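## Task

Set each knob in row A of the knob box (row A being the row closest to the socket side) to the same setting as the corresponding knob in row C. Every other knob must still point at the mark it points at now. It only counts if the knobs stay set with the robot not holding them.

## Robot and tools

Robot: two arms, left_arm and right_arm, each ending in a two-finger gripper. Cameras: cam_left_wrist and cam_right_wrist, both 896x504, one on each wrist. The fingers extend along the gripper's +z axis and close along its y axis. The reported end_effector_position sits between the finger pads, roughly 1 cm short of the tips.

Frame: a single scene frame shared by both arms. Origin on the table surface midway between the arms, +x out over the table, +z up, and left_arm on the +y side. The names left and right do not correspond to sides of any image. Positions are in metres; orientations are quaternions written w first (qw, qx, qy, qz).

The row format (used everywhere a pose is sent): exactly 16 numbers in one flat list covering both arms, even if only one moves. First left_arm: x, y, z, qw, qx, qy, qz, opening; then right_arm in the same order. x, y, z and the quaternion are an absolute target pose for that gripper in the scene frame, not an offset. Opening runs from -1 (closed) to +1 (fully open, 0.094 m).

execute_actions takes "actions", a list with zero or one entry, plus an optional "pictures" boolean. An empty list just returns the current state. An entry with "rows" (1 to 15 rows) and optional "steps" (1 to 15, default 15) runs that many control steps of 1/30 s, one row per step, with the last row repeated if rows run out. An entry with only "steps" (up to 300) is a wait counted from the previous result, including the time spent replying. A refused call sends nothing to the robot. A target lying more than 0.6 m from that arm's last reported position along any of its gripper axes is refused.

move takes "target" (one 16-number row as above, absolute poses) and optional "speed" in m/s, 0.002 to 0.5, default 0.25; rotation is capped at twice that value in rad/s. Both grippers travel straight-line paths that finish together, lasting 0.5 to 10 s; anything longer is cut off at 10 s before arriving. Rotation takes the shorter direction. The opening is sent when the move begins. Paths ignore obstacles and the other arm. The result adds a "move:" line with the ending (done, off_target, moving, held, fault) and any limits: limits=paced means the pose was clipped; limits=held means some steps were blocked by a check, after which the arm may jump faster than the speed. Distance from each pose is also given. If only one arm is named in the ending, the other finished normally.

wait takes "seconds" (0 to 10) and sends nothing new.

zoom_image takes "camera" (cam_left_wrist or cam_right_wrist) and "region" [x0, y0, x1, y1] in image pixels from the top-left, at most 504 by 504, giving a sharper view of the latest picture.

finished_scene takes "scene" (1 or 2), ends that scene irreversibly, reports whether it succeeded and gives the next task. Replying without any tool call ends everything.

Results: a state line "left_arm: … | right_arm: …" gives each gripper's position and quaternion; at long reach it can be somewhat wrong. grip_measured is the measured finger opening on the command scale (the last value of Joint positions is the opening in metres); each gripper may be off by about 1 mm. "pose unreachable" means the clearance check altered or blocked a command to the named arm; HELD marks steps where that happened. A "Hand target" line shows where the controller is currently steering each gripper. FAULT lines report arm stops; MOTOR HOT warns from 85 °C, and at 100 °C an OVER-TEMPERATURE FAULT makes that arm go limp and drop.

Motion behaviour: each step the command is clipped to within 70 mm and 16 degrees of the measured pose, and damped inverse kinematics favours position over orientation. After an action the arm only continues to its last clipped pose, so long trips need several actions; read the result and send the rest. Arms often stop a centimetre or more off target, usually low. To hold an orientation, resend the same quaternion rather than copying the drifted reported one. An arm meant to stay still should get its full last reported pose and desired opening in every call. Joint limits (rad): waist -2.880 to 2.880, shoulder 0 to 3.142, elbow 0 to 3.019, wrist pitch -1.693 to 1.571, wrist yaw -1.571 to 1.571, wrist roll -2.094 to 2.094; elbows never fully straighten.

Gripping: to hold something, command an opening below grip_measured, about 0.03 lower for a firm hold, less for a light one. Fingers squeeze about 50 to 62 N per pad, less on thin parts, with a brief spike on first contact. For knobs, grasp, turn by rotating the wrist quaternion, then release and back off so the knob stays set.

The simulation runs on while you think. Avoid: knocking anything off the table, the two arms colliding or pushing on each other, fast impacts (faster moves and targets set deeper past contact press harder), drops and slips, and turning knobs that should stay put.

Each tool is called after "Request:" by a JSON object that holds its "op" and its "data", one argument or row to a line.

## Session

I'll start by looking at the current state.

Request:
{"op": "execute_actions", "data": {
  "actions": []
}}

Scene clock: 0.00 s of 8400.00 s.
left_arm: end_effector_position=(+0.2709, +0.1924, +0.1342) grip_measured=+1.000 end_effector_quat_wxyz=(+0.024, +0.889, +0.458, +0.005) | right_arm: end_effector_position=(+0.4803, -0.5391, +0.3266) grip_measured=+1.000 end_effector_quat_wxyz=(+0.112, +0.749, +0.653, +0.016)
Joint positions: left_arm=[-0.034  0.97   0.701 -1.264  0.031  1.977  0.094] | right_arm=[-0.275  1.605  1.762 -1.521  0.093  1.408  0.094]
Joint velocities: left_arm=[-0.005 -0.015 -0.022  0.007  0.037  0.022  0.   ] | right_arm=[-0.024 -0.005 -0.002 -0.002 -0.081  0.081  0.   ]
Hand target (left_arm): +0.280, +0.190, +0.145; +0.034, +0.889, +0.457, +0.016
Hand target (right_arm): +0.485, -0.540, +0.337; +0.123, +0.748, +0.652, +0.022

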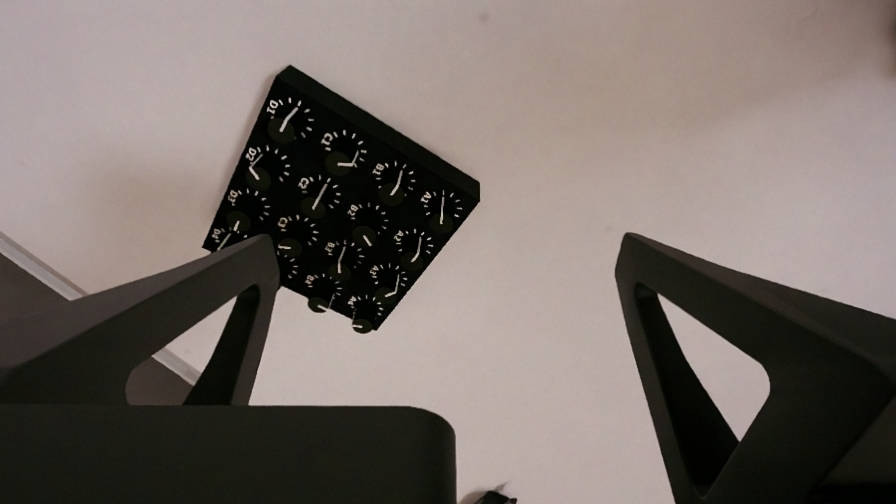

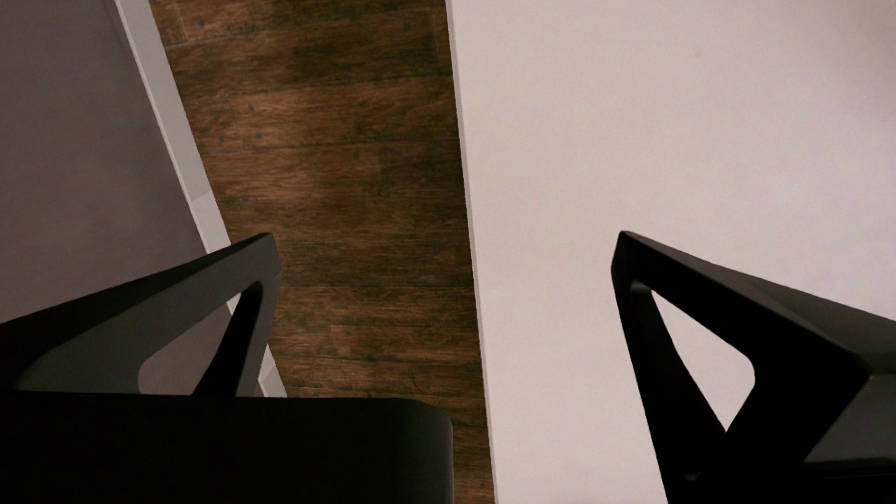

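Request:
{"op": "zoom_image", "data": {
  "camera": "cam_left_wrist",
  "region": [190, 50, 500, 350]
}}

Region (190, 50, 500, 350) of cam_left_wrist's 896x504 image, scaled by 1.626, with more detail than that image has; it fills the top 488 rows of this view, and the rest is white.

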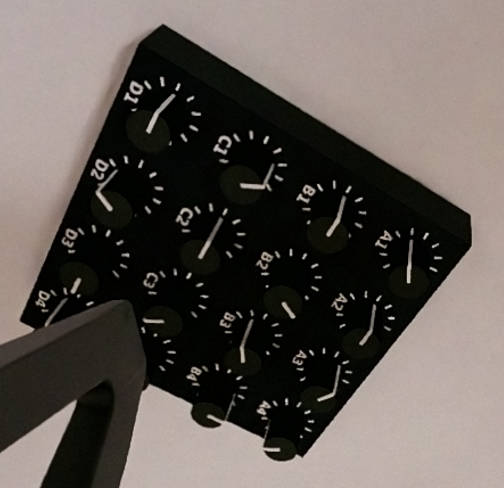

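Request:
{"op": "move", "data": {
  "target": [0.32, 0.183, 0.16, 0.2961, -0.1656, 0.9392, 0.0522, 1.0, 0.19, -0.04, 0.18, 0.6124, -0.3536, 0.6124, 0.3536, 1.0],
  "speed": 0.4
}}

Scene clock: 124.10 s of 8400.00 s.
left_arm: end_effector_position=(+0.3112, +0.1889, +0.1464) grip_measured=+1.000 end_effector_quat_wxyz=(+0.287, -0.159, +0.943, +0.058) | right_arm: end_effector_position=(+0.1930, -0.0468, +0.1683) grip_measured=+1.000 end_effector_quat_wxyz=(+0.600, -0.347, +0.630, +0.350)
Joint positions: left_arm=[-0.292  0.8    0.554 -0.899 -0.428 -0.71   0.094] | right_arm=[ 0.965  1.227  0.168  1.024 -0.08   0.022  0.094]
Joint velocities: left_arm=[ 0.005  0.005 -0.002  0.017 -0.007 -0.051  0.   ] | right_arm=[ 0.015  0.005 -0.002  0.022  0.037 -0.007  0.   ]
Hand target (left_arm): +0.319, +0.182, +0.161; +0.297, -0.166, +0.939, +0.048
Hand target (right_arm): +0.193, -0.038, +0.181; +0.612, -0.351, +0.613, +0.356
Off the commanded pose (left_arm): 0.017 m, 2 deg.
Off the commanded pose (right_arm): 0.014 m, 3 deg.
After step 90, 117.00 s passed at rest.
move: off_target (left_arm, right_arm)

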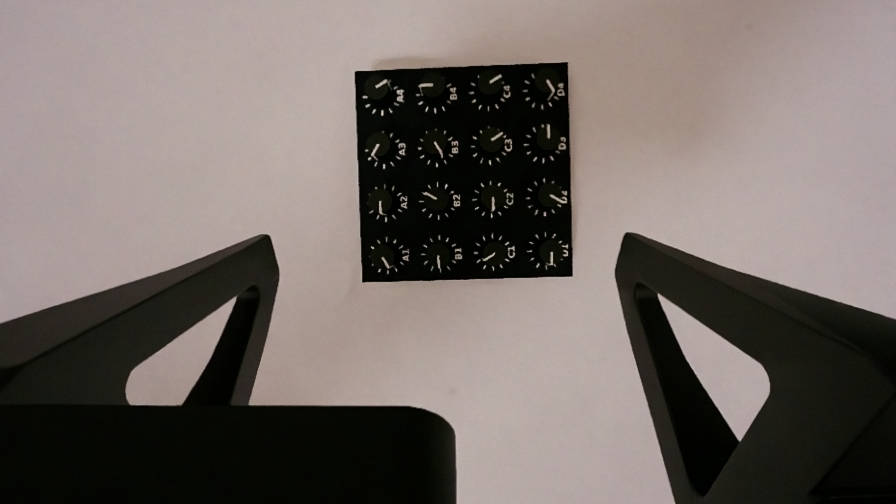

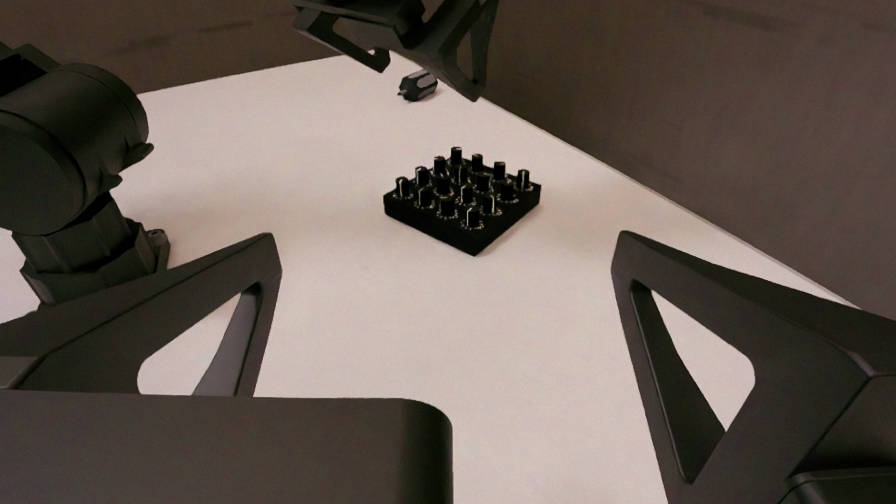

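Request:
{"op": "zoom_image", "data": {
  "camera": "cam_left_wrist",
  "region": [345, 55, 585, 295]
}}

Region (345, 55, 585, 295) of cam_left_wrist's 896x504 image, scaled by 2.100, with more detail than that image has.

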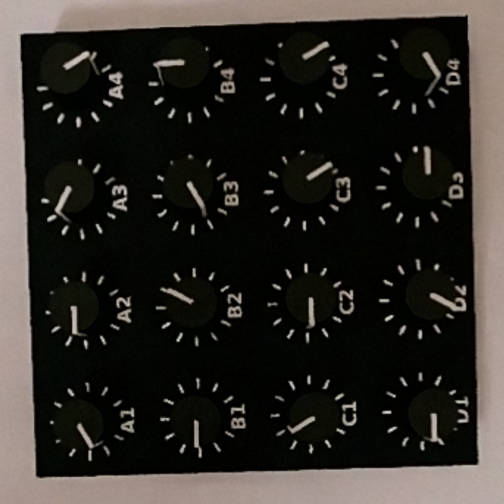

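Request:
{"op": "zoom_image", "data": {
  "camera": "cam_left_wrist",
  "region": [350, 60, 530, 175]
}}

Request:
{"op": "zoom_image", "data": {
  "camera": "cam_left_wrist",
  "region": [350, 170, 530, 290]
}}

Request:
{"op": "zoom_image", "data": {
  "camera": "cam_right_wrist",
  "region": [370, 130, 560, 265]
}}

Region (350, 60, 530, 175) of cam_left_wrist's 896x504 image, scaled by 2.800, with more detail than that image has; it fills the top 322 rows of this view, and the rest is white.

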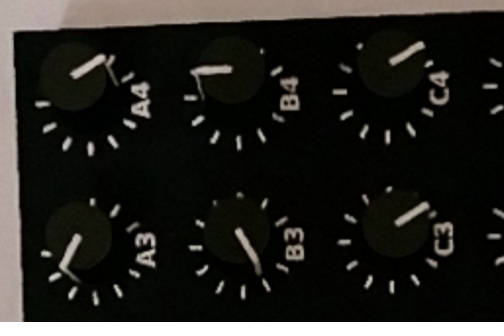

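Region (350, 170, 530, 290) of cam_left_wrist's 896x504 image, scaled by 2.800, with more detail than that image has.

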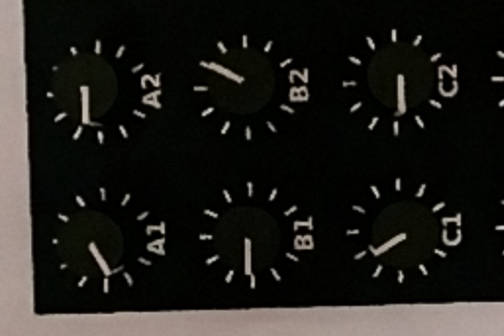

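Region (370, 130, 560, 265) of cam_right_wrist's 896x504 image, scaled by 2.653, with more detail than that image has; it fills the top 358 rows of this view, and the rest is white.

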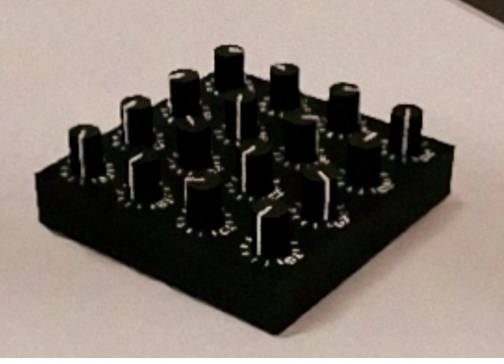

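Request:
{"op": "zoom_image", "data": {
  "camera": "cam_right_wrist",
  "region": [280, 0, 520, 120]
}}

Region (280, 0, 520, 120) of cam_right_wrist's 896x504 image, scaled by 2.100, with more detail than that image has.

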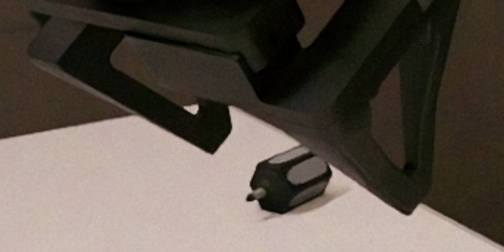

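Request:
{"op": "move", "data": {
  "target": [0.309, 0.218, 0.088, 0.0, -0.5446, 0.8387, 0.0, -0.55, 0.19, -0.04, 0.18, 0.6124, -0.3536, 0.6124, 0.3536, 1.0],
  "speed": 0.3
}}

Scene clock: 225.00 s of 8400.00 s.
left_arm: end_effector_position=(+0.2882, +0.2205, +0.0691) grip_measured=-0.549 end_effector_quat_wxyz=(-0.015, -0.534, +0.845, +0.018) | right_arm: end_effector_position=(+0.1930, -0.0468, +0.1683) grip_measured=+1.000 end_effector_quat_wxyz=(+0.601, -0.349, +0.629, +0.348)
Joint positions: left_arm=[ 0.062  1.161  0.64  -1.095 -0.009 -1.244  0.021] | right_arm=[ 0.965  1.227  0.168  1.024 -0.08   0.016  0.094]
Joint velocities: left_arm=[-0.005  0.005 -0.002 -0.002 -0.007 -0.066  0.   ] | right_arm=[-0.005  0.015 -0.012  0.007  0.095 -0.022  0.   ]
Hand target (left_arm): +0.309, +0.219, +0.086; +0.001, -0.545, +0.838, +0.003
Hand target (right_arm): +0.190, -0.040, +0.180; +0.612, -0.353, +0.613, +0.354
Off the commanded pose (left_arm): 0.028 m, 3 deg.
Off the commanded pose (right_arm): 0.014 m, 2 deg.
After step 90, 95.77 s passed at rest.
move: off_target (left_arm, right_arm)

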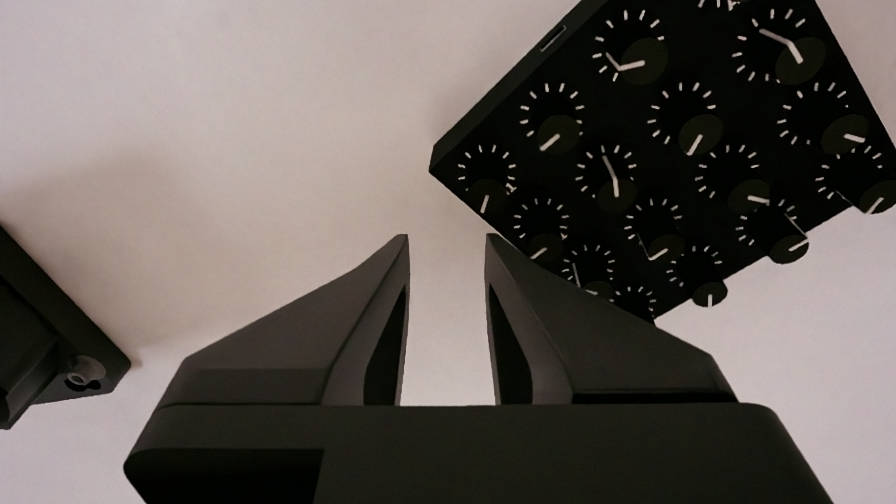

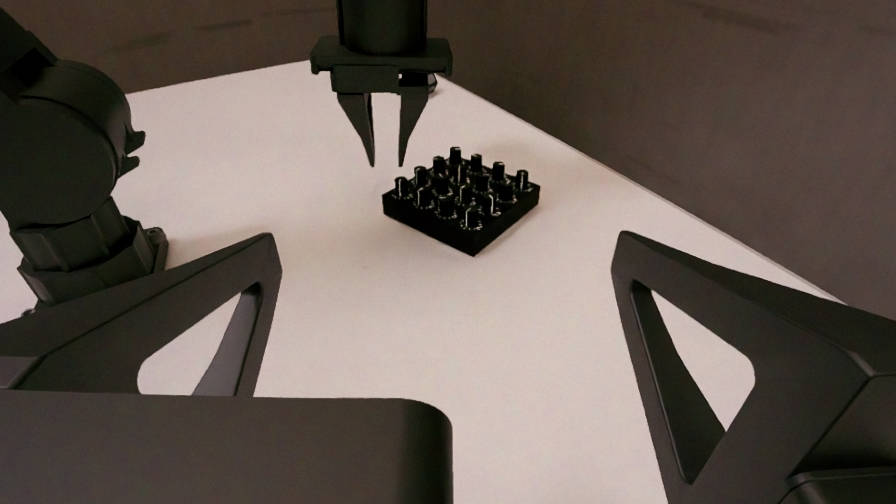

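Request:
{"op": "zoom_image", "data": {
  "camera": "cam_left_wrist",
  "region": [380, 70, 620, 290]
}}

Region (380, 70, 620, 290) of cam_left_wrist's 896x504 image, scaled by 2.100, with more detail than that image has; it fills the top 462 rows of this view, and the rest is white.

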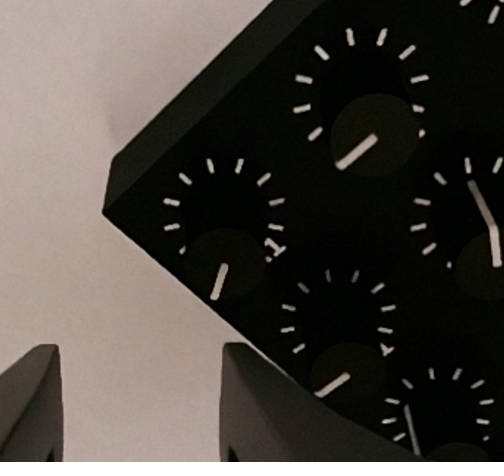

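Request:
{"op": "move", "data": {
  "target": [0.3215, 0.2193, 0.085, 0.015, -0.5446, 0.8387, -0.018, -0.55, 0.19, -0.04, 0.18, 0.6124, -0.3536, 0.6124, 0.3536, 1.0],
  "speed": 0.1
}}

Scene clock: 283.00 s of 8400.00 s.
left_arm: end_effector_position=(+0.2962, +0.2200, +0.0688) grip_measured=-0.549 end_effector_quat_wxyz=(-0.007, -0.541, +0.841, +0.001) | right_arm: end_effector_position=(+0.1930, -0.0468, +0.1683) grip_measured=+1.000 end_effector_quat_wxyz=(+0.601, -0.349, +0.629, +0.348)
Joint positions: left_arm=[ 0.074  1.161  0.64  -1.062  0.007 -1.247  0.021] | right_arm=[ 0.965  1.227  0.168  1.024 -0.08   0.015  0.094]
Joint velocities: left_arm=[-0.005 -0.005 -0.007  0.007  0.007 -0.051  0.   ] | right_arm=[-0.015 -0.015 -0.017 -0.012  0.007  0.051  0.   ]
Hand target (left_arm): +0.320, +0.220, +0.086; +0.015, -0.544, +0.838, -0.018
Hand target (right_arm): +0.190, -0.040, +0.180; +0.612, -0.354, +0.612, +0.354
Off the commanded pose (left_arm): 0.030 m, 3 deg.
Off the commanded pose (right_arm): 0.014 m, 2 deg.
After step 90, 54.27 s passed at rest.
move: off_target (left_arm, right_arm)

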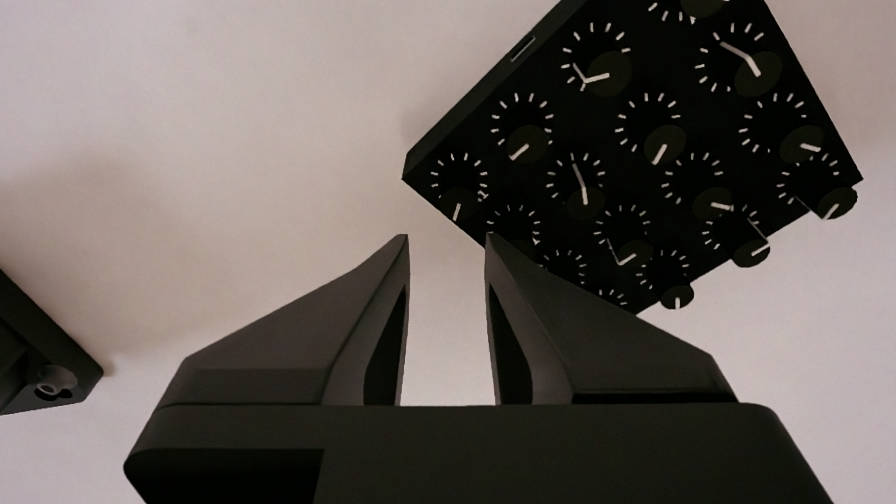

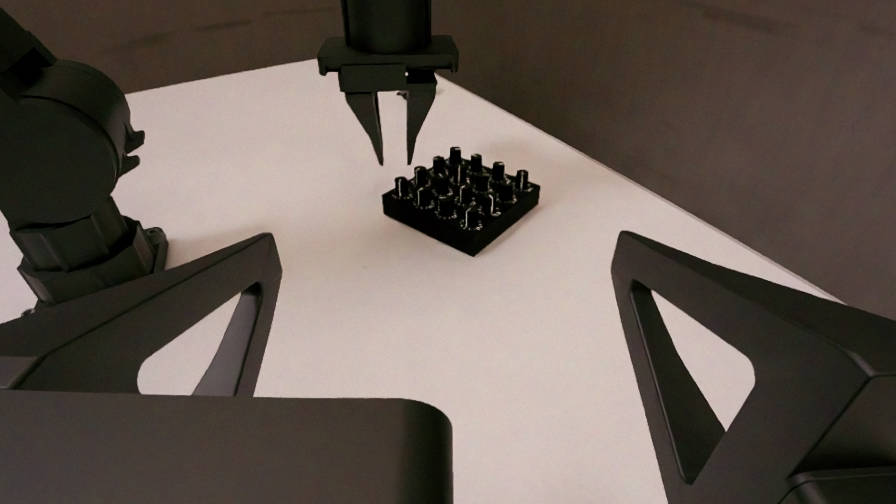

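Request:
{"op": "move", "data": {
  "target": [0.316, 0.2221, 0.0636, 0.0108, -0.5446, 0.8387, -0.0147, -0.55, 0.19, -0.04, 0.18, 0.6124, -0.3536, 0.6124, 0.3536, 1.0],
  "speed": 0.05
}}

Scene clock: 403.77 s of 8400.00 s.
left_arm: end_effector_position=(+0.3098, +0.2207, +0.0622) grip_measured=-0.549 end_effector_quat_wxyz=(+0.006, -0.544, +0.839, -0.010) | right_arm: end_effector_position=(+0.1930, -0.0468, +0.1683) grip_measured=+1.000 end_effector_quat_wxyz=(+0.601, -0.349, +0.629, +0.348)
Joint positions: left_arm=[ 0.082  1.189  0.64  -1.     0.008 -1.247  0.021] | right_arm=[ 0.965  1.227  0.168  1.024 -0.08   0.015  0.094]
Joint velocities: left_arm=[-0.015  0.005 -0.002  0.002 -0.022  0.007 -0.001] | right_arm=[-0.005 -0.005 -0.007 -0.002  0.007 -0.081  0.   ]
Hand target (left_arm): +0.316, +0.222, +0.064; +0.011, -0.545, +0.838, -0.015
Hand target (right_arm): +0.190, -0.040, +0.180; +0.612, -0.353, +0.613, +0.354
Off the commanded pose (left_arm): 0.007 m, 1 deg.
Off the commanded pose (right_arm): 0.014 m, 2 deg.
After step 90, 117.00 s passed at rest.
move: off_target (right_arm)

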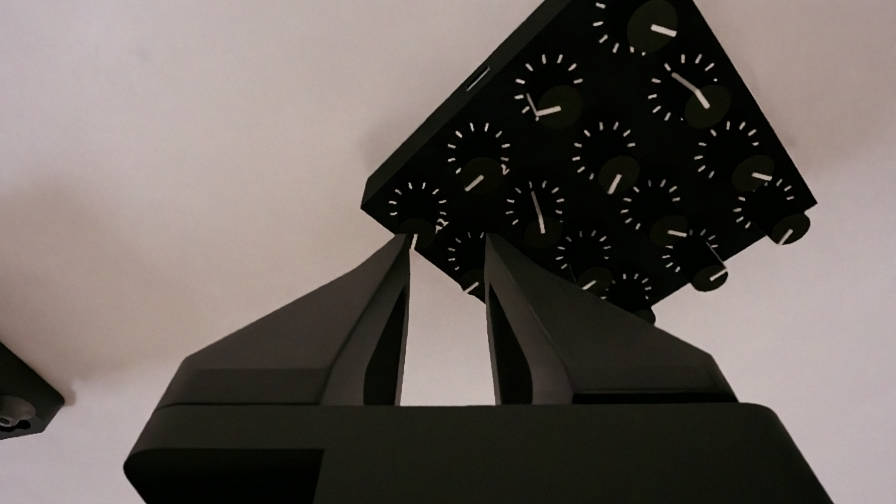

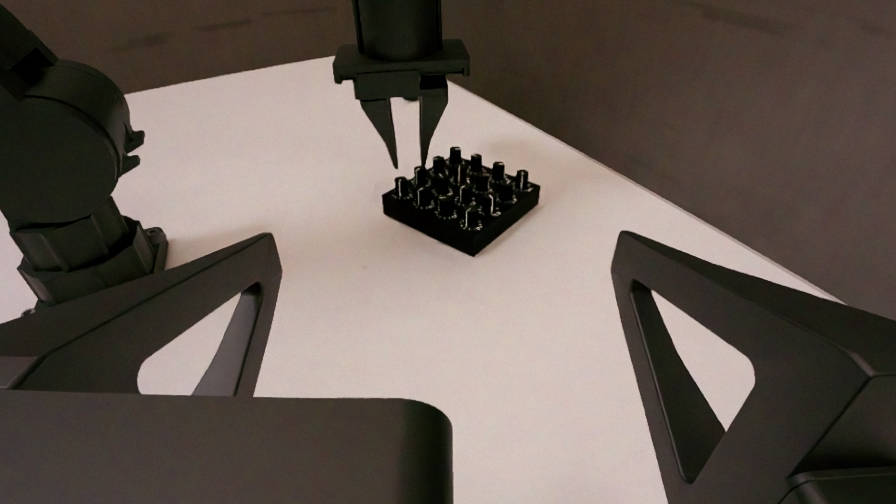

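Request:
{"op": "move", "data": {
  "target": [0.305, 0.2232, 0.0553, 0.0012, -0.5446, 0.8387, -0.0068, -0.55, 0.19, -0.04, 0.18, 0.6124, -0.3536, 0.6124, 0.3536, 1.0],
  "speed": 0.03
}}

Scene clock: 424.87 s of 8400.00 s.
left_arm: end_effector_position=(+0.3045, +0.2212, +0.0583) grip_measured=-0.549 end_effector_quat_wxyz=(+0.001, -0.544, +0.839, -0.006) | right_arm: end_effector_position=(+0.1930, -0.0468, +0.1683) grip_measured=+1.000 end_effector_quat_wxyz=(+0.601, -0.349, +0.629, +0.348)
Joint positions: left_arm=[ 0.082  1.189  0.628 -1.     0.008 -1.247  0.021] | right_arm=[ 0.965  1.227  0.168  1.024 -0.08   0.015  0.094]
Joint velocities: left_arm=[ 0.005  0.005 -0.012  0.007  0.022 -0.051 -0.   ] | right_arm=[-0.005 -0.005 -0.007 -0.012  0.022  0.051  0.   ]
Hand target (left_arm): +0.305, +0.223, +0.055; +0.001, -0.545, +0.839, -0.007
Hand target (right_arm): +0.190, -0.040, +0.180; +0.612, -0.353, +0.613, +0.354
Off the commanded pose (left_arm): 0.004 m, 0 deg.
Off the commanded pose (right_arm): 0.014 m, 2 deg.
After step 90, 17.17 s passed at rest.
move: off_target (right_arm)

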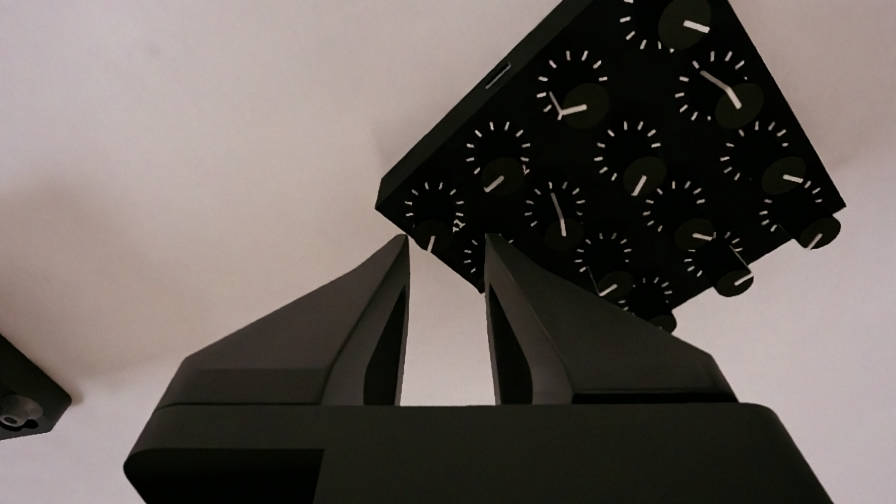

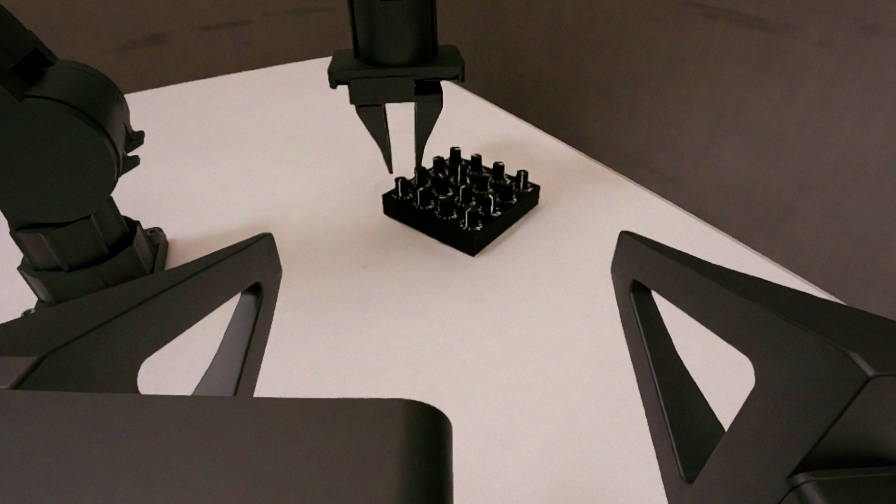

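Request:
{"op": "zoom_image", "data": {
  "camera": "cam_left_wrist",
  "region": [360, 100, 600, 300]
}}

Region (360, 100, 600, 300) of cam_left_wrist's 896x504 image, scaled by 2.100, with more detail than that image has.

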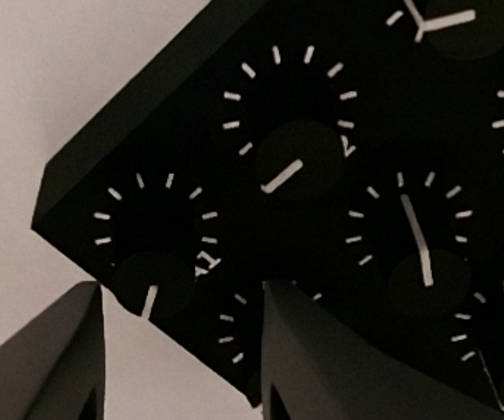

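Request:
{"op": "move", "data": {
  "target": [0.3013, 0.224, 0.037, -0.0029, -0.5446, 0.8387, -0.0036, -0.55, 0.19, -0.04, 0.18, 0.6124, -0.3536, 0.6124, 0.3536, 1.0],
  "speed": 0.03
}}

Scene clock: 451.43 s of 8400.00 s.
left_arm: end_effector_position=(+0.3010, +0.2216, +0.0397) grip_measured=-0.549 end_effector_quat_wxyz=(-0.003, -0.544, +0.839, -0.003) | right_arm: end_effector_position=(+0.1930, -0.0468, +0.1683) grip_measured=+1.000 end_effector_quat_wxyz=(+0.601, -0.349, +0.629, +0.348)
Joint positions: left_arm=[ 0.082  1.224  0.596 -0.944  0.008 -1.247  0.021] | right_arm=[ 0.965  1.227  0.168  1.024 -0.08   0.015  0.094]
Joint velocities: left_arm=[ 0.005  0.005 -0.027  0.017 -0.066 -0.081 -0.002] | right_arm=[-0.005 -0.015  0.007  0.002 -0.007  0.037  0.   ]
Hand target (left_arm): +0.301, +0.224, +0.037; -0.003, -0.545, +0.839, -0.004
Hand target (right_arm): +0.190, -0.040, +0.180; +0.612, -0.353, +0.613, +0.354
Off the commanded pose (left_arm): 0.004 m, 0 deg.
Off the commanded pose (right_arm): 0.014 m, 2 deg.
After step 90, 22.57 s passed at rest.
move: off_target (right_arm)

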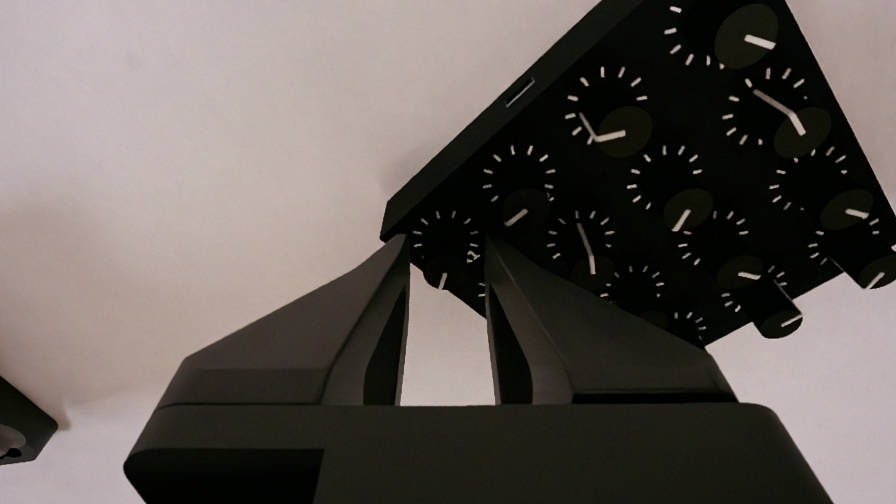

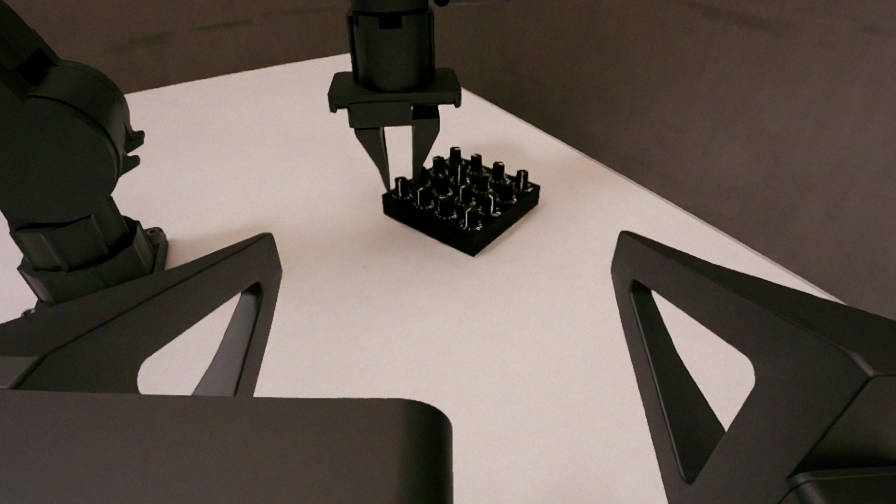

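Request:
{"op": "zoom_image", "data": {
  "camera": "cam_left_wrist",
  "region": [370, 130, 630, 320]
}}

Region (370, 130, 630, 320) of cam_left_wrist's 896x504 image, scaled by 1.938, with more detail than that image has; it fills the top 368 rows of this view, and the rest is white.

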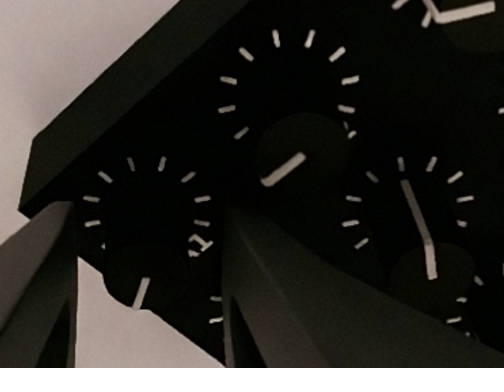

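Request:
{"op": "execute_actions", "data": {
  "actions": [
    {"rows": [[0.3013, 0.224, 0.037, -0.0029, -0.5446, 0.8387, -0.0036, -0.60, 0.19, -0.04, 0.18, 0.6124, -0.3536, 0.6124, 0.3536, 1.0],[0.3013, 0.224, 0.037, -0.0029, -0.5446, 0.8387, -0.0036, -0.64, 0.19, -0.04, 0.18, 0.6124, -0.3536, 0.6124, 0.3536, 1.0],[0.3013, 0.224, 0.037, -0.0029, -0.5446, 0.8387, -0.0036, -0.68, 0.19, -0.04, 0.18, 0.6124, -0.3536, 0.6124, 0.3536, 1.0],[0.3013, 0.224, 0.037, -0.0029, -0.5446, 0.8387, -0.0036, -0.70, 0.19, -0.04, 0.18, 0.6124, -0.3536, 0.6124, 0.3536, 1.0],[0.3013, 0.224, 0.037, -0.0029, -0.5446, 0.8387, -0.0036, -0.715, 0.19, -0.04, 0.18, 0.6124, -0.3536, 0.6124, 0.3536, 1.0],[0.3013, 0.224, 0.037, -0.0029, -0.5446, 0.8387, -0.0036, -0.725, 0.19, -0.04, 0.18, 0.6124, -0.3536, 0.6124, 0.3536, 1.0],[0.3013, 0.224, 0.037, -0.0029, -0.5446, 0.8387, -0.0036, -0.735, 0.19, -0.04, 0.18, 0.6124, -0.3536, 0.6124, 0.3536, 1.0],[0.3013, 0.224, 0.037, -0.0029, -0.5446, 0.8387, -0.0036, -0.745, 0.19, -0.04, 0.18, 0.6124, -0.3536, 0.6124, 0.3536, 1.0],[0.3013, 0.224, 0.037, -0.0029, -0.5446, 0.8387, -0.0036, -0.755, 0.19, -0.04, 0.18, 0.6124, -0.3536, 0.6124, 0.3536, 1.0],[0.3013, 0.224, 0.037, -0.0029, -0.5446, 0.8387, -0.0036, -0.765, 0.19, -0.04, 0.18, 0.6124, -0.3536, 0.6124, 0.3536, 1.0],[0.3013, 0.224, 0.037, -0.0029, -0.5446, 0.8387, -0.0036, -0.775, 0.19, -0.04, 0.18, 0.6124, -0.3536, 0.6124, 0.3536, 1.0]], "steps": 15}
  ]
}}

Scene clock: 475.00 s of 8400.00 s.
left_arm: end_effector_position=(+0.3010, +0.2218, +0.0396) grip_measured=-0.767 end_effector_quat_wxyz=(-0.003, -0.545, +0.839, -0.003) | right_arm: end_effector_position=(+0.1930, -0.0468, +0.1683) grip_measured=+1.000 end_effector_quat_wxyz=(+0.601, -0.349, +0.629, +0.348)
Joint positions: left_arm=[ 0.083  1.224  0.596 -0.944  0.008 -1.247  0.011] | right_arm=[ 0.965  1.227  0.168  1.024 -0.08   0.015  0.094]
Joint velocities: left_arm=[-0.005  0.005 -0.002 -0.012  0.022 -0.037 -0.   ] | right_arm=[ 0.005 -0.005  0.002 -0.002  0.007  0.037  0.   ]
Hand target (left_arm): +0.301, +0.224, +0.037; -0.003, -0.545, +0.839, -0.004
Hand target (right_arm): +0.190, -0.040, +0.180; +0.612, -0.353, +0.613, +0.354
Off the commanded pose (left_arm): 0.003 m, 0 deg.
Off the commanded pose (right_arm): 0.014 m, 2 deg.
Steps of this call (steps 1 to 90: nothing new was sent; then 20.07 s passed at rest; steps 91 to 105: all 15 steps of this action). Readings (end_effector_position):
91: left_arm (+0.3011, +0.2216, +0.0397) | right_arm (+0.1930, -0.0468, +0.1683)
92: left_arm (+0.3011, +0.2216, +0.0397) | right_arm (+0.1930, -0.0468, +0.1683)
94: left_arm (+0.3011, +0.2216, +0.0397) | right_arm (+0.1930, -0.0468, +0.1683)
98: left_arm (+0.3011, +0.2217, +0.0397) | right_arm (+0.1930, -0.0468, +0.1683)
105: the state above

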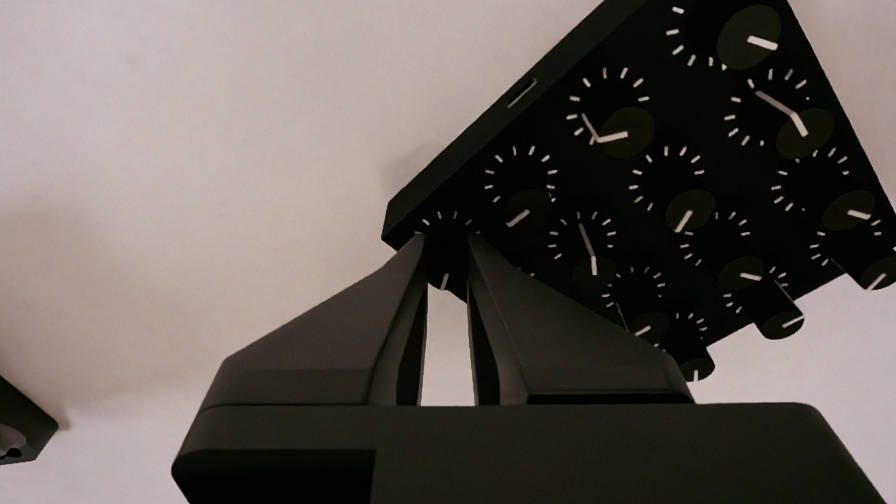

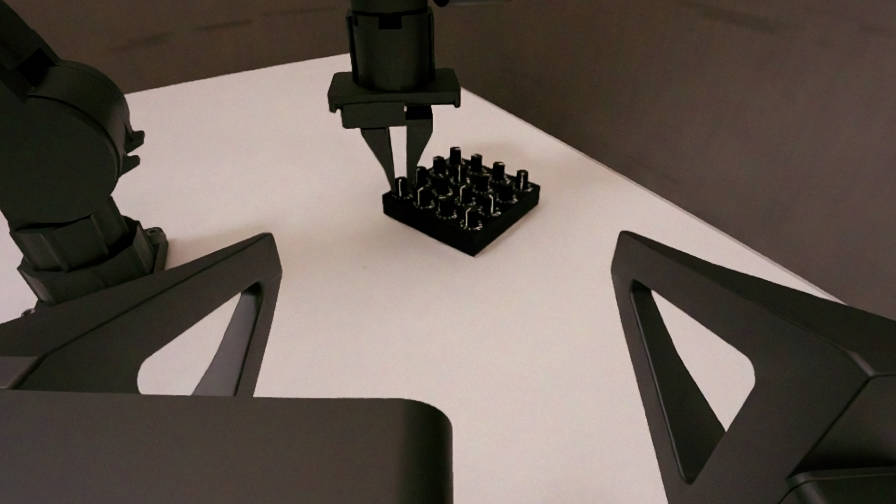

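Request:
{"op": "move", "data": {
  "target": [0.3013, 0.224, 0.037, 0.0006, 0.2164, 0.9763, -0.0046, -0.785, 0.19, -0.04, 0.18, 0.6124, -0.3536, 0.6124, 0.3536, 1.0],
  "speed": 0.4
}}

Scene clock: 490.10 s of 8400.00 s.
left_arm: end_effector_position=(+0.3009, +0.2228, +0.0396) grip_measured=-0.775 end_effector_quat_wxyz=(-0.000, +0.210, +0.978, -0.002) | right_arm: end_effector_position=(+0.1930, -0.0468, +0.1683) grip_measured=+1.000 end_effector_quat_wxyz=(+0.601, -0.349, +0.629, +0.348)
Joint positions: left_arm=[ 0.084  1.224  0.596 -0.944  0.003  0.328  0.011] | right_arm=[ 0.965  1.227  0.168  1.024 -0.08   0.015  0.094]
Joint velocities: left_arm=[-0.005  0.005 -0.012 -0.002  0.022  0.051  0.001] | right_arm=[ 0.005 -0.005  0.012  0.007  0.037 -0.037  0.   ]
Hand target (left_arm): +0.301, +0.224, +0.037; +0.001, +0.216, +0.976, -0.004
Hand target (right_arm): +0.190, -0.040, +0.180; +0.612, -0.353, +0.613, +0.354
Off the commanded pose (left_arm): 0.003 m, 1 deg.
Off the commanded pose (right_arm): 0.014 m, 2 deg.
After step 90, 9.43 s passed at rest.
move: off_target (right_arm)

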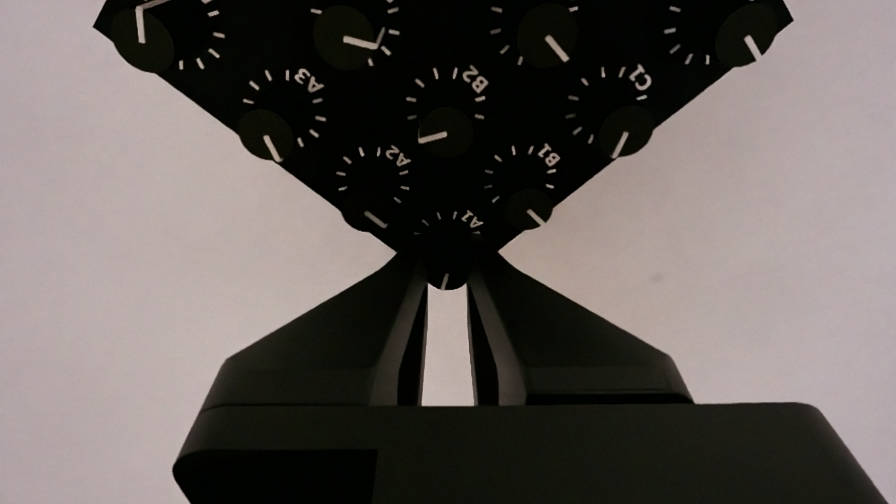

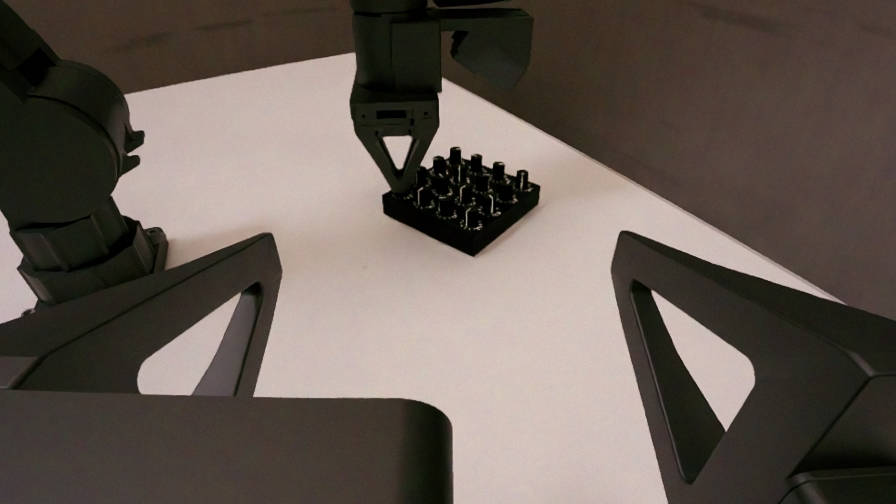

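Request:
{"op": "zoom_image", "data": {
  "camera": "cam_left_wrist",
  "region": [380, 190, 520, 310]
}}

Region (380, 190, 520, 310) of cam_left_wrist's 896x504 image, scaled by 3.600, with more detail than that image has; it fills the top 432 rows of this view, and the rest is white.

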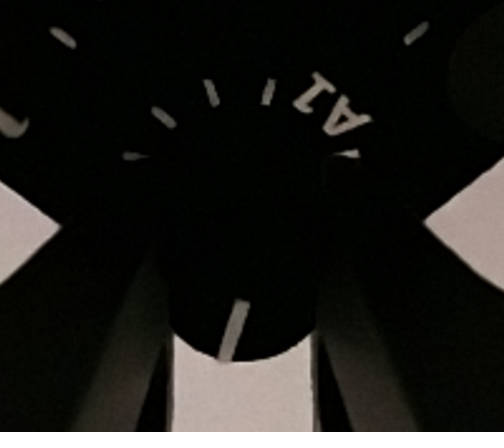

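Request:
{"op": "execute_actions", "data": {
  "actions": [
    {"rows": [[0.3013, 0.224, 0.037, 0.0006, 0.2164, 0.9763, -0.0046, -0.5, 0.19, -0.04, 0.18, 0.6124, -0.3536, 0.6124, 0.3536, 1.0],[0.3086, 0.2234, 0.0432, 0.0065, 0.2164, 0.9763, -0.0038, -0.5, 0.19, -0.04, 0.18, 0.6124, -0.3536, 0.6124, 0.3536, 1.0],[0.3159, 0.2227, 0.0495, 0.0125, 0.2164, 0.9763, -0.003, -0.5, 0.19, -0.04, 0.18, 0.6124, -0.3536, 0.6124, 0.3536, 1.0],[0.3201, 0.2224, 0.0533, 0.016, 0.2164, 0.9763, -0.0026, -0.5, 0.19, -0.04, 0.18, 0.6124, -0.3536, 0.6124, 0.3536, 1.0],[0.3225, 0.2222, 0.0559, 0.0175, 0.2164, 0.9763, -0.0024, -0.5, 0.19, -0.04, 0.18, 0.6124, -0.3536, 0.6124, 0.3536, 1.0],[0.3225, 0.2222, 0.0581, 0.0145, 0.2164, 0.9763, -0.0028, -0.5, 0.19, -0.04, 0.18, 0.6124, -0.3536, 0.6124, 0.3536, 1.0],[0.3224, 0.2222, 0.0612, 0.01, 0.2164, 0.9763, -0.0034, -0.5, 0.19, -0.04, 0.18, 0.6124, -0.3536, 0.6124, 0.3536, 1.0],[0.322, 0.2222, 0.0657, 0.0036, 0.2164, 0.9763, -0.0042, -0.5, 0.19, -0.04, 0.18, 0.6124, -0.3536, 0.6124, 0.3536, 1.0],[0.3216, 0.2222, 0.0716, -0.0044, 0.2164, 0.9763, -0.0053, -0.5, 0.19, -0.04, 0.18, 0.6124, -0.3536, 0.6124, 0.3536, 1.0],[0.3255, 0.2219, 0.0788, -0.0049, 0.2164, 0.9763, -0.0053, -0.5, 0.19, -0.04, 0.18, 0.6124, -0.3536, 0.6124, 0.3536, 1.0],[0.3303, 0.2215, 0.0869, -0.0039, 0.2164, 0.9763, -0.0052, -0.5, 0.19, -0.04, 0.18, 0.6124, -0.3536, 0.6124, 0.3536, 1.0],[0.3351, 0.2211, 0.095, -0.0024, 0.2164, 0.9763, -0.005, -0.5, 0.19, -0.04, 0.18, 0.6124, -0.3536, 0.6124, 0.3536, 1.0],[0.3395, 0.2207, 0.1025, -0.0009, 0.2164, 0.9763, -0.0048, -0.5, 0.19, -0.04, 0.18, 0.6124, -0.3536, 0.6124, 0.3536, 1.0],[0.3426, 0.2204, 0.1084, 0.0001, 0.2164, 0.9763, -0.0047, -0.5, 0.19, -0.04, 0.18, 0.6124, -0.3536, 0.6124, 0.3536, 1.0],[0.3443, 0.2203, 0.1115, 0.0006, 0.2164, 0.9763, -0.0046, -0.5, 0.19, -0.04, 0.18, 0.6124, -0.3536, 0.6124, 0.3536, 1.0]], "steps": 15}
  ]
}}

Scene clock: 610.60 s of 8400.00 s.
left_arm: end_effector_position=(+0.3151, +0.2210, +0.0810) grip_measured=-0.501 end_effector_quat_wxyz=(-0.024, +0.212, +0.977, -0.006) | right_arm: end_effector_position=(+0.1930, -0.0468, +0.1683) grip_measured=+1.000 end_effector_quat_wxyz=(+0.601, -0.349, +0.629, +0.348)
Joint positions: left_arm=[ 0.084  1.224  0.724 -1.12   0.006  0.332  0.023] | right_arm=[ 0.965  1.227  0.168  1.024 -0.08   0.015  0.094]
Joint velocities: left_arm=[-0.005 -0.005  0.642 -0.403 -0.066 -0.081 -0.001] | right_arm=[ 0.005 -0.015  0.022 -0.002 -0.037 -0.11   0.   ]
Hand target (left_arm): +0.342, +0.220, +0.110; +0.002, +0.216, +0.976, -0.004
Hand target (right_arm): +0.190, -0.040, +0.180; +0.612, -0.353, +0.613, +0.354
Off the commanded pose (left_arm): 0.042 m, 3 deg.
Off the commanded pose (right_arm): 0.014 m, 2 deg.
Steps of this call (steps 1 to 90: nothing new was sent; then 117.00 s passed at rest; steps 91 to 105: all 15 steps of this action). Readings (end_effector_position):
91: left_arm (+0.3008, +0.2226, +0.0396) | right_arm (+0.1930, -0.0468, +0.1683)
92: left_arm (+0.3008, +0.2225, +0.0395) | right_arm (+0.1930, -0.0468, +0.1683)
94: left_arm (+0.3006, +0.2224, +0.0395) | right_arm (+0.1930, -0.0468, +0.1683)
98: left_arm (+0.2982, +0.2226, +0.0428) | right_arm (+0.1930, -0.0468, +0.1683)
105: the state above

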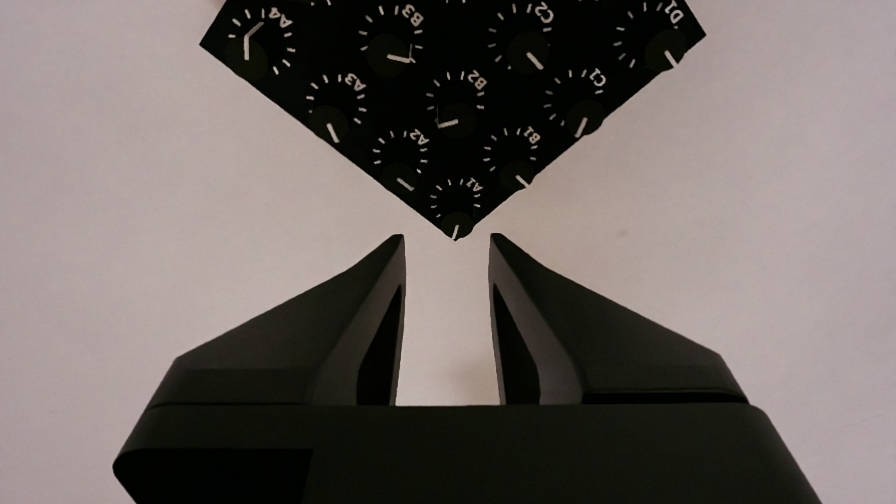

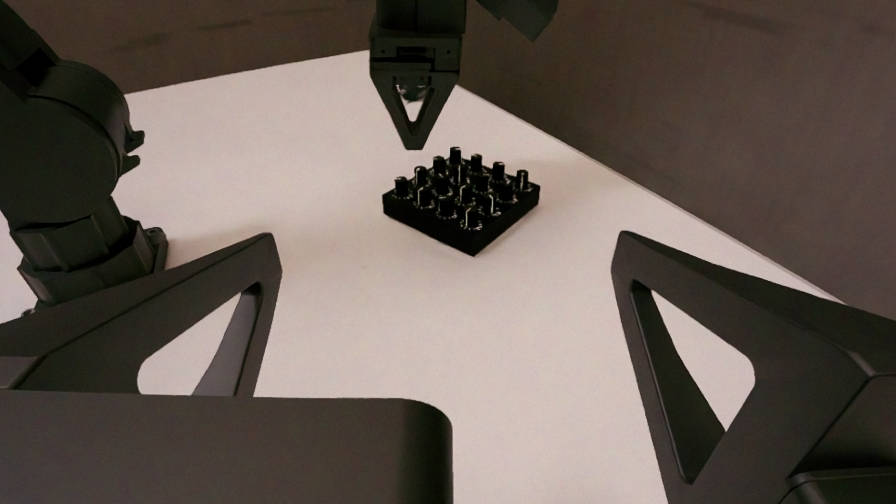

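Request:
{"op": "move", "data": {
  "target": [0.3511, 0.2438, 0.055, -0.0037, -0.7934, 0.6088, -0.0027, -0.55, 0.19, -0.04, 0.18, 0.6124, -0.3536, 0.6124, 0.3536, 1.0],
  "speed": 0.5
}}

Scene clock: 626.57 s of 8400.00 s.
left_arm: end_effector_position=(+0.3513, +0.2416, +0.0582) grip_measured=-0.549 end_effector_quat_wxyz=(+0.004, +0.785, -0.619, +0.004) | right_arm: end_effector_position=(+0.1930, -0.0468, +0.1683) grip_measured=+1.000 end_effector_quat_wxyz=(+0.601, -0.349, +0.629, +0.348)
Joint positions: left_arm=[ 0.163  1.326  0.743 -0.987  0.012 -1.822  0.021] | right_arm=[ 0.965  1.227  0.168  1.024 -0.08   0.015  0.094]
Joint velocities: left_arm=[-0.005 -0.005  0.002 -0.017  0.007  0.007  0.001] | right_arm=[-0.005  0.015 -0.012 -0.012  0.007 -0.007  0.   ]
Hand target (left_arm): +0.351, +0.244, +0.055; +0.004, +0.793, -0.609, +0.003
Hand target (right_arm): +0.190, -0.040, +0.180; +0.612, -0.353, +0.613, +0.354
Off the commanded pose (left_arm): 0.004 m, 2 deg.
Off the commanded pose (right_arm): 0.014 m, 2 deg.
After step 90, 9.97 s passed at rest.
move: off_target (right_arm)

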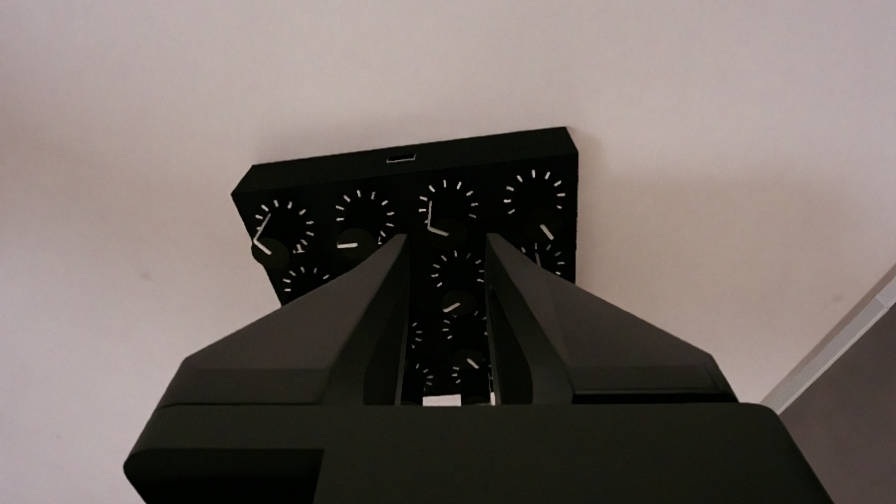

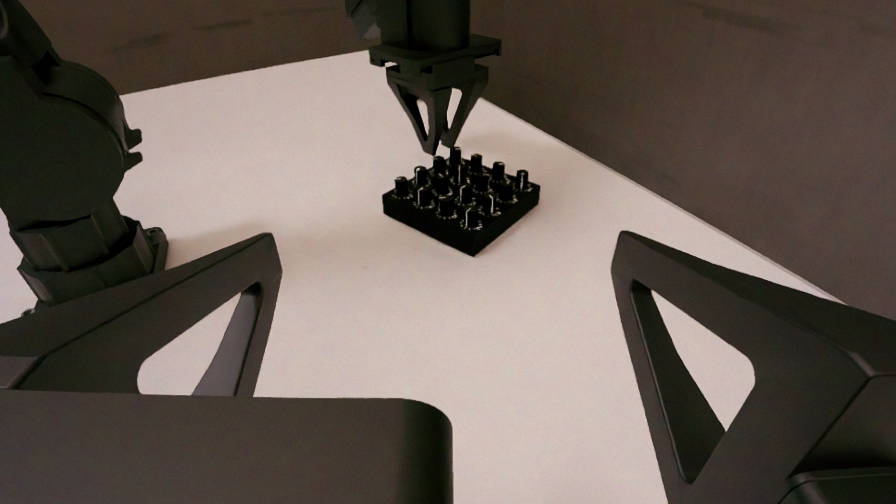

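Request:
{"op": "zoom_image", "data": {
  "camera": "cam_left_wrist",
  "region": [320, 150, 590, 300]
}}

Region (320, 150, 590, 300) of cam_left_wrist's 896x504 image, scaled by 1.867, with more detail than that image has.

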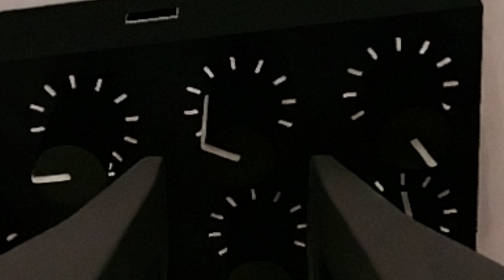

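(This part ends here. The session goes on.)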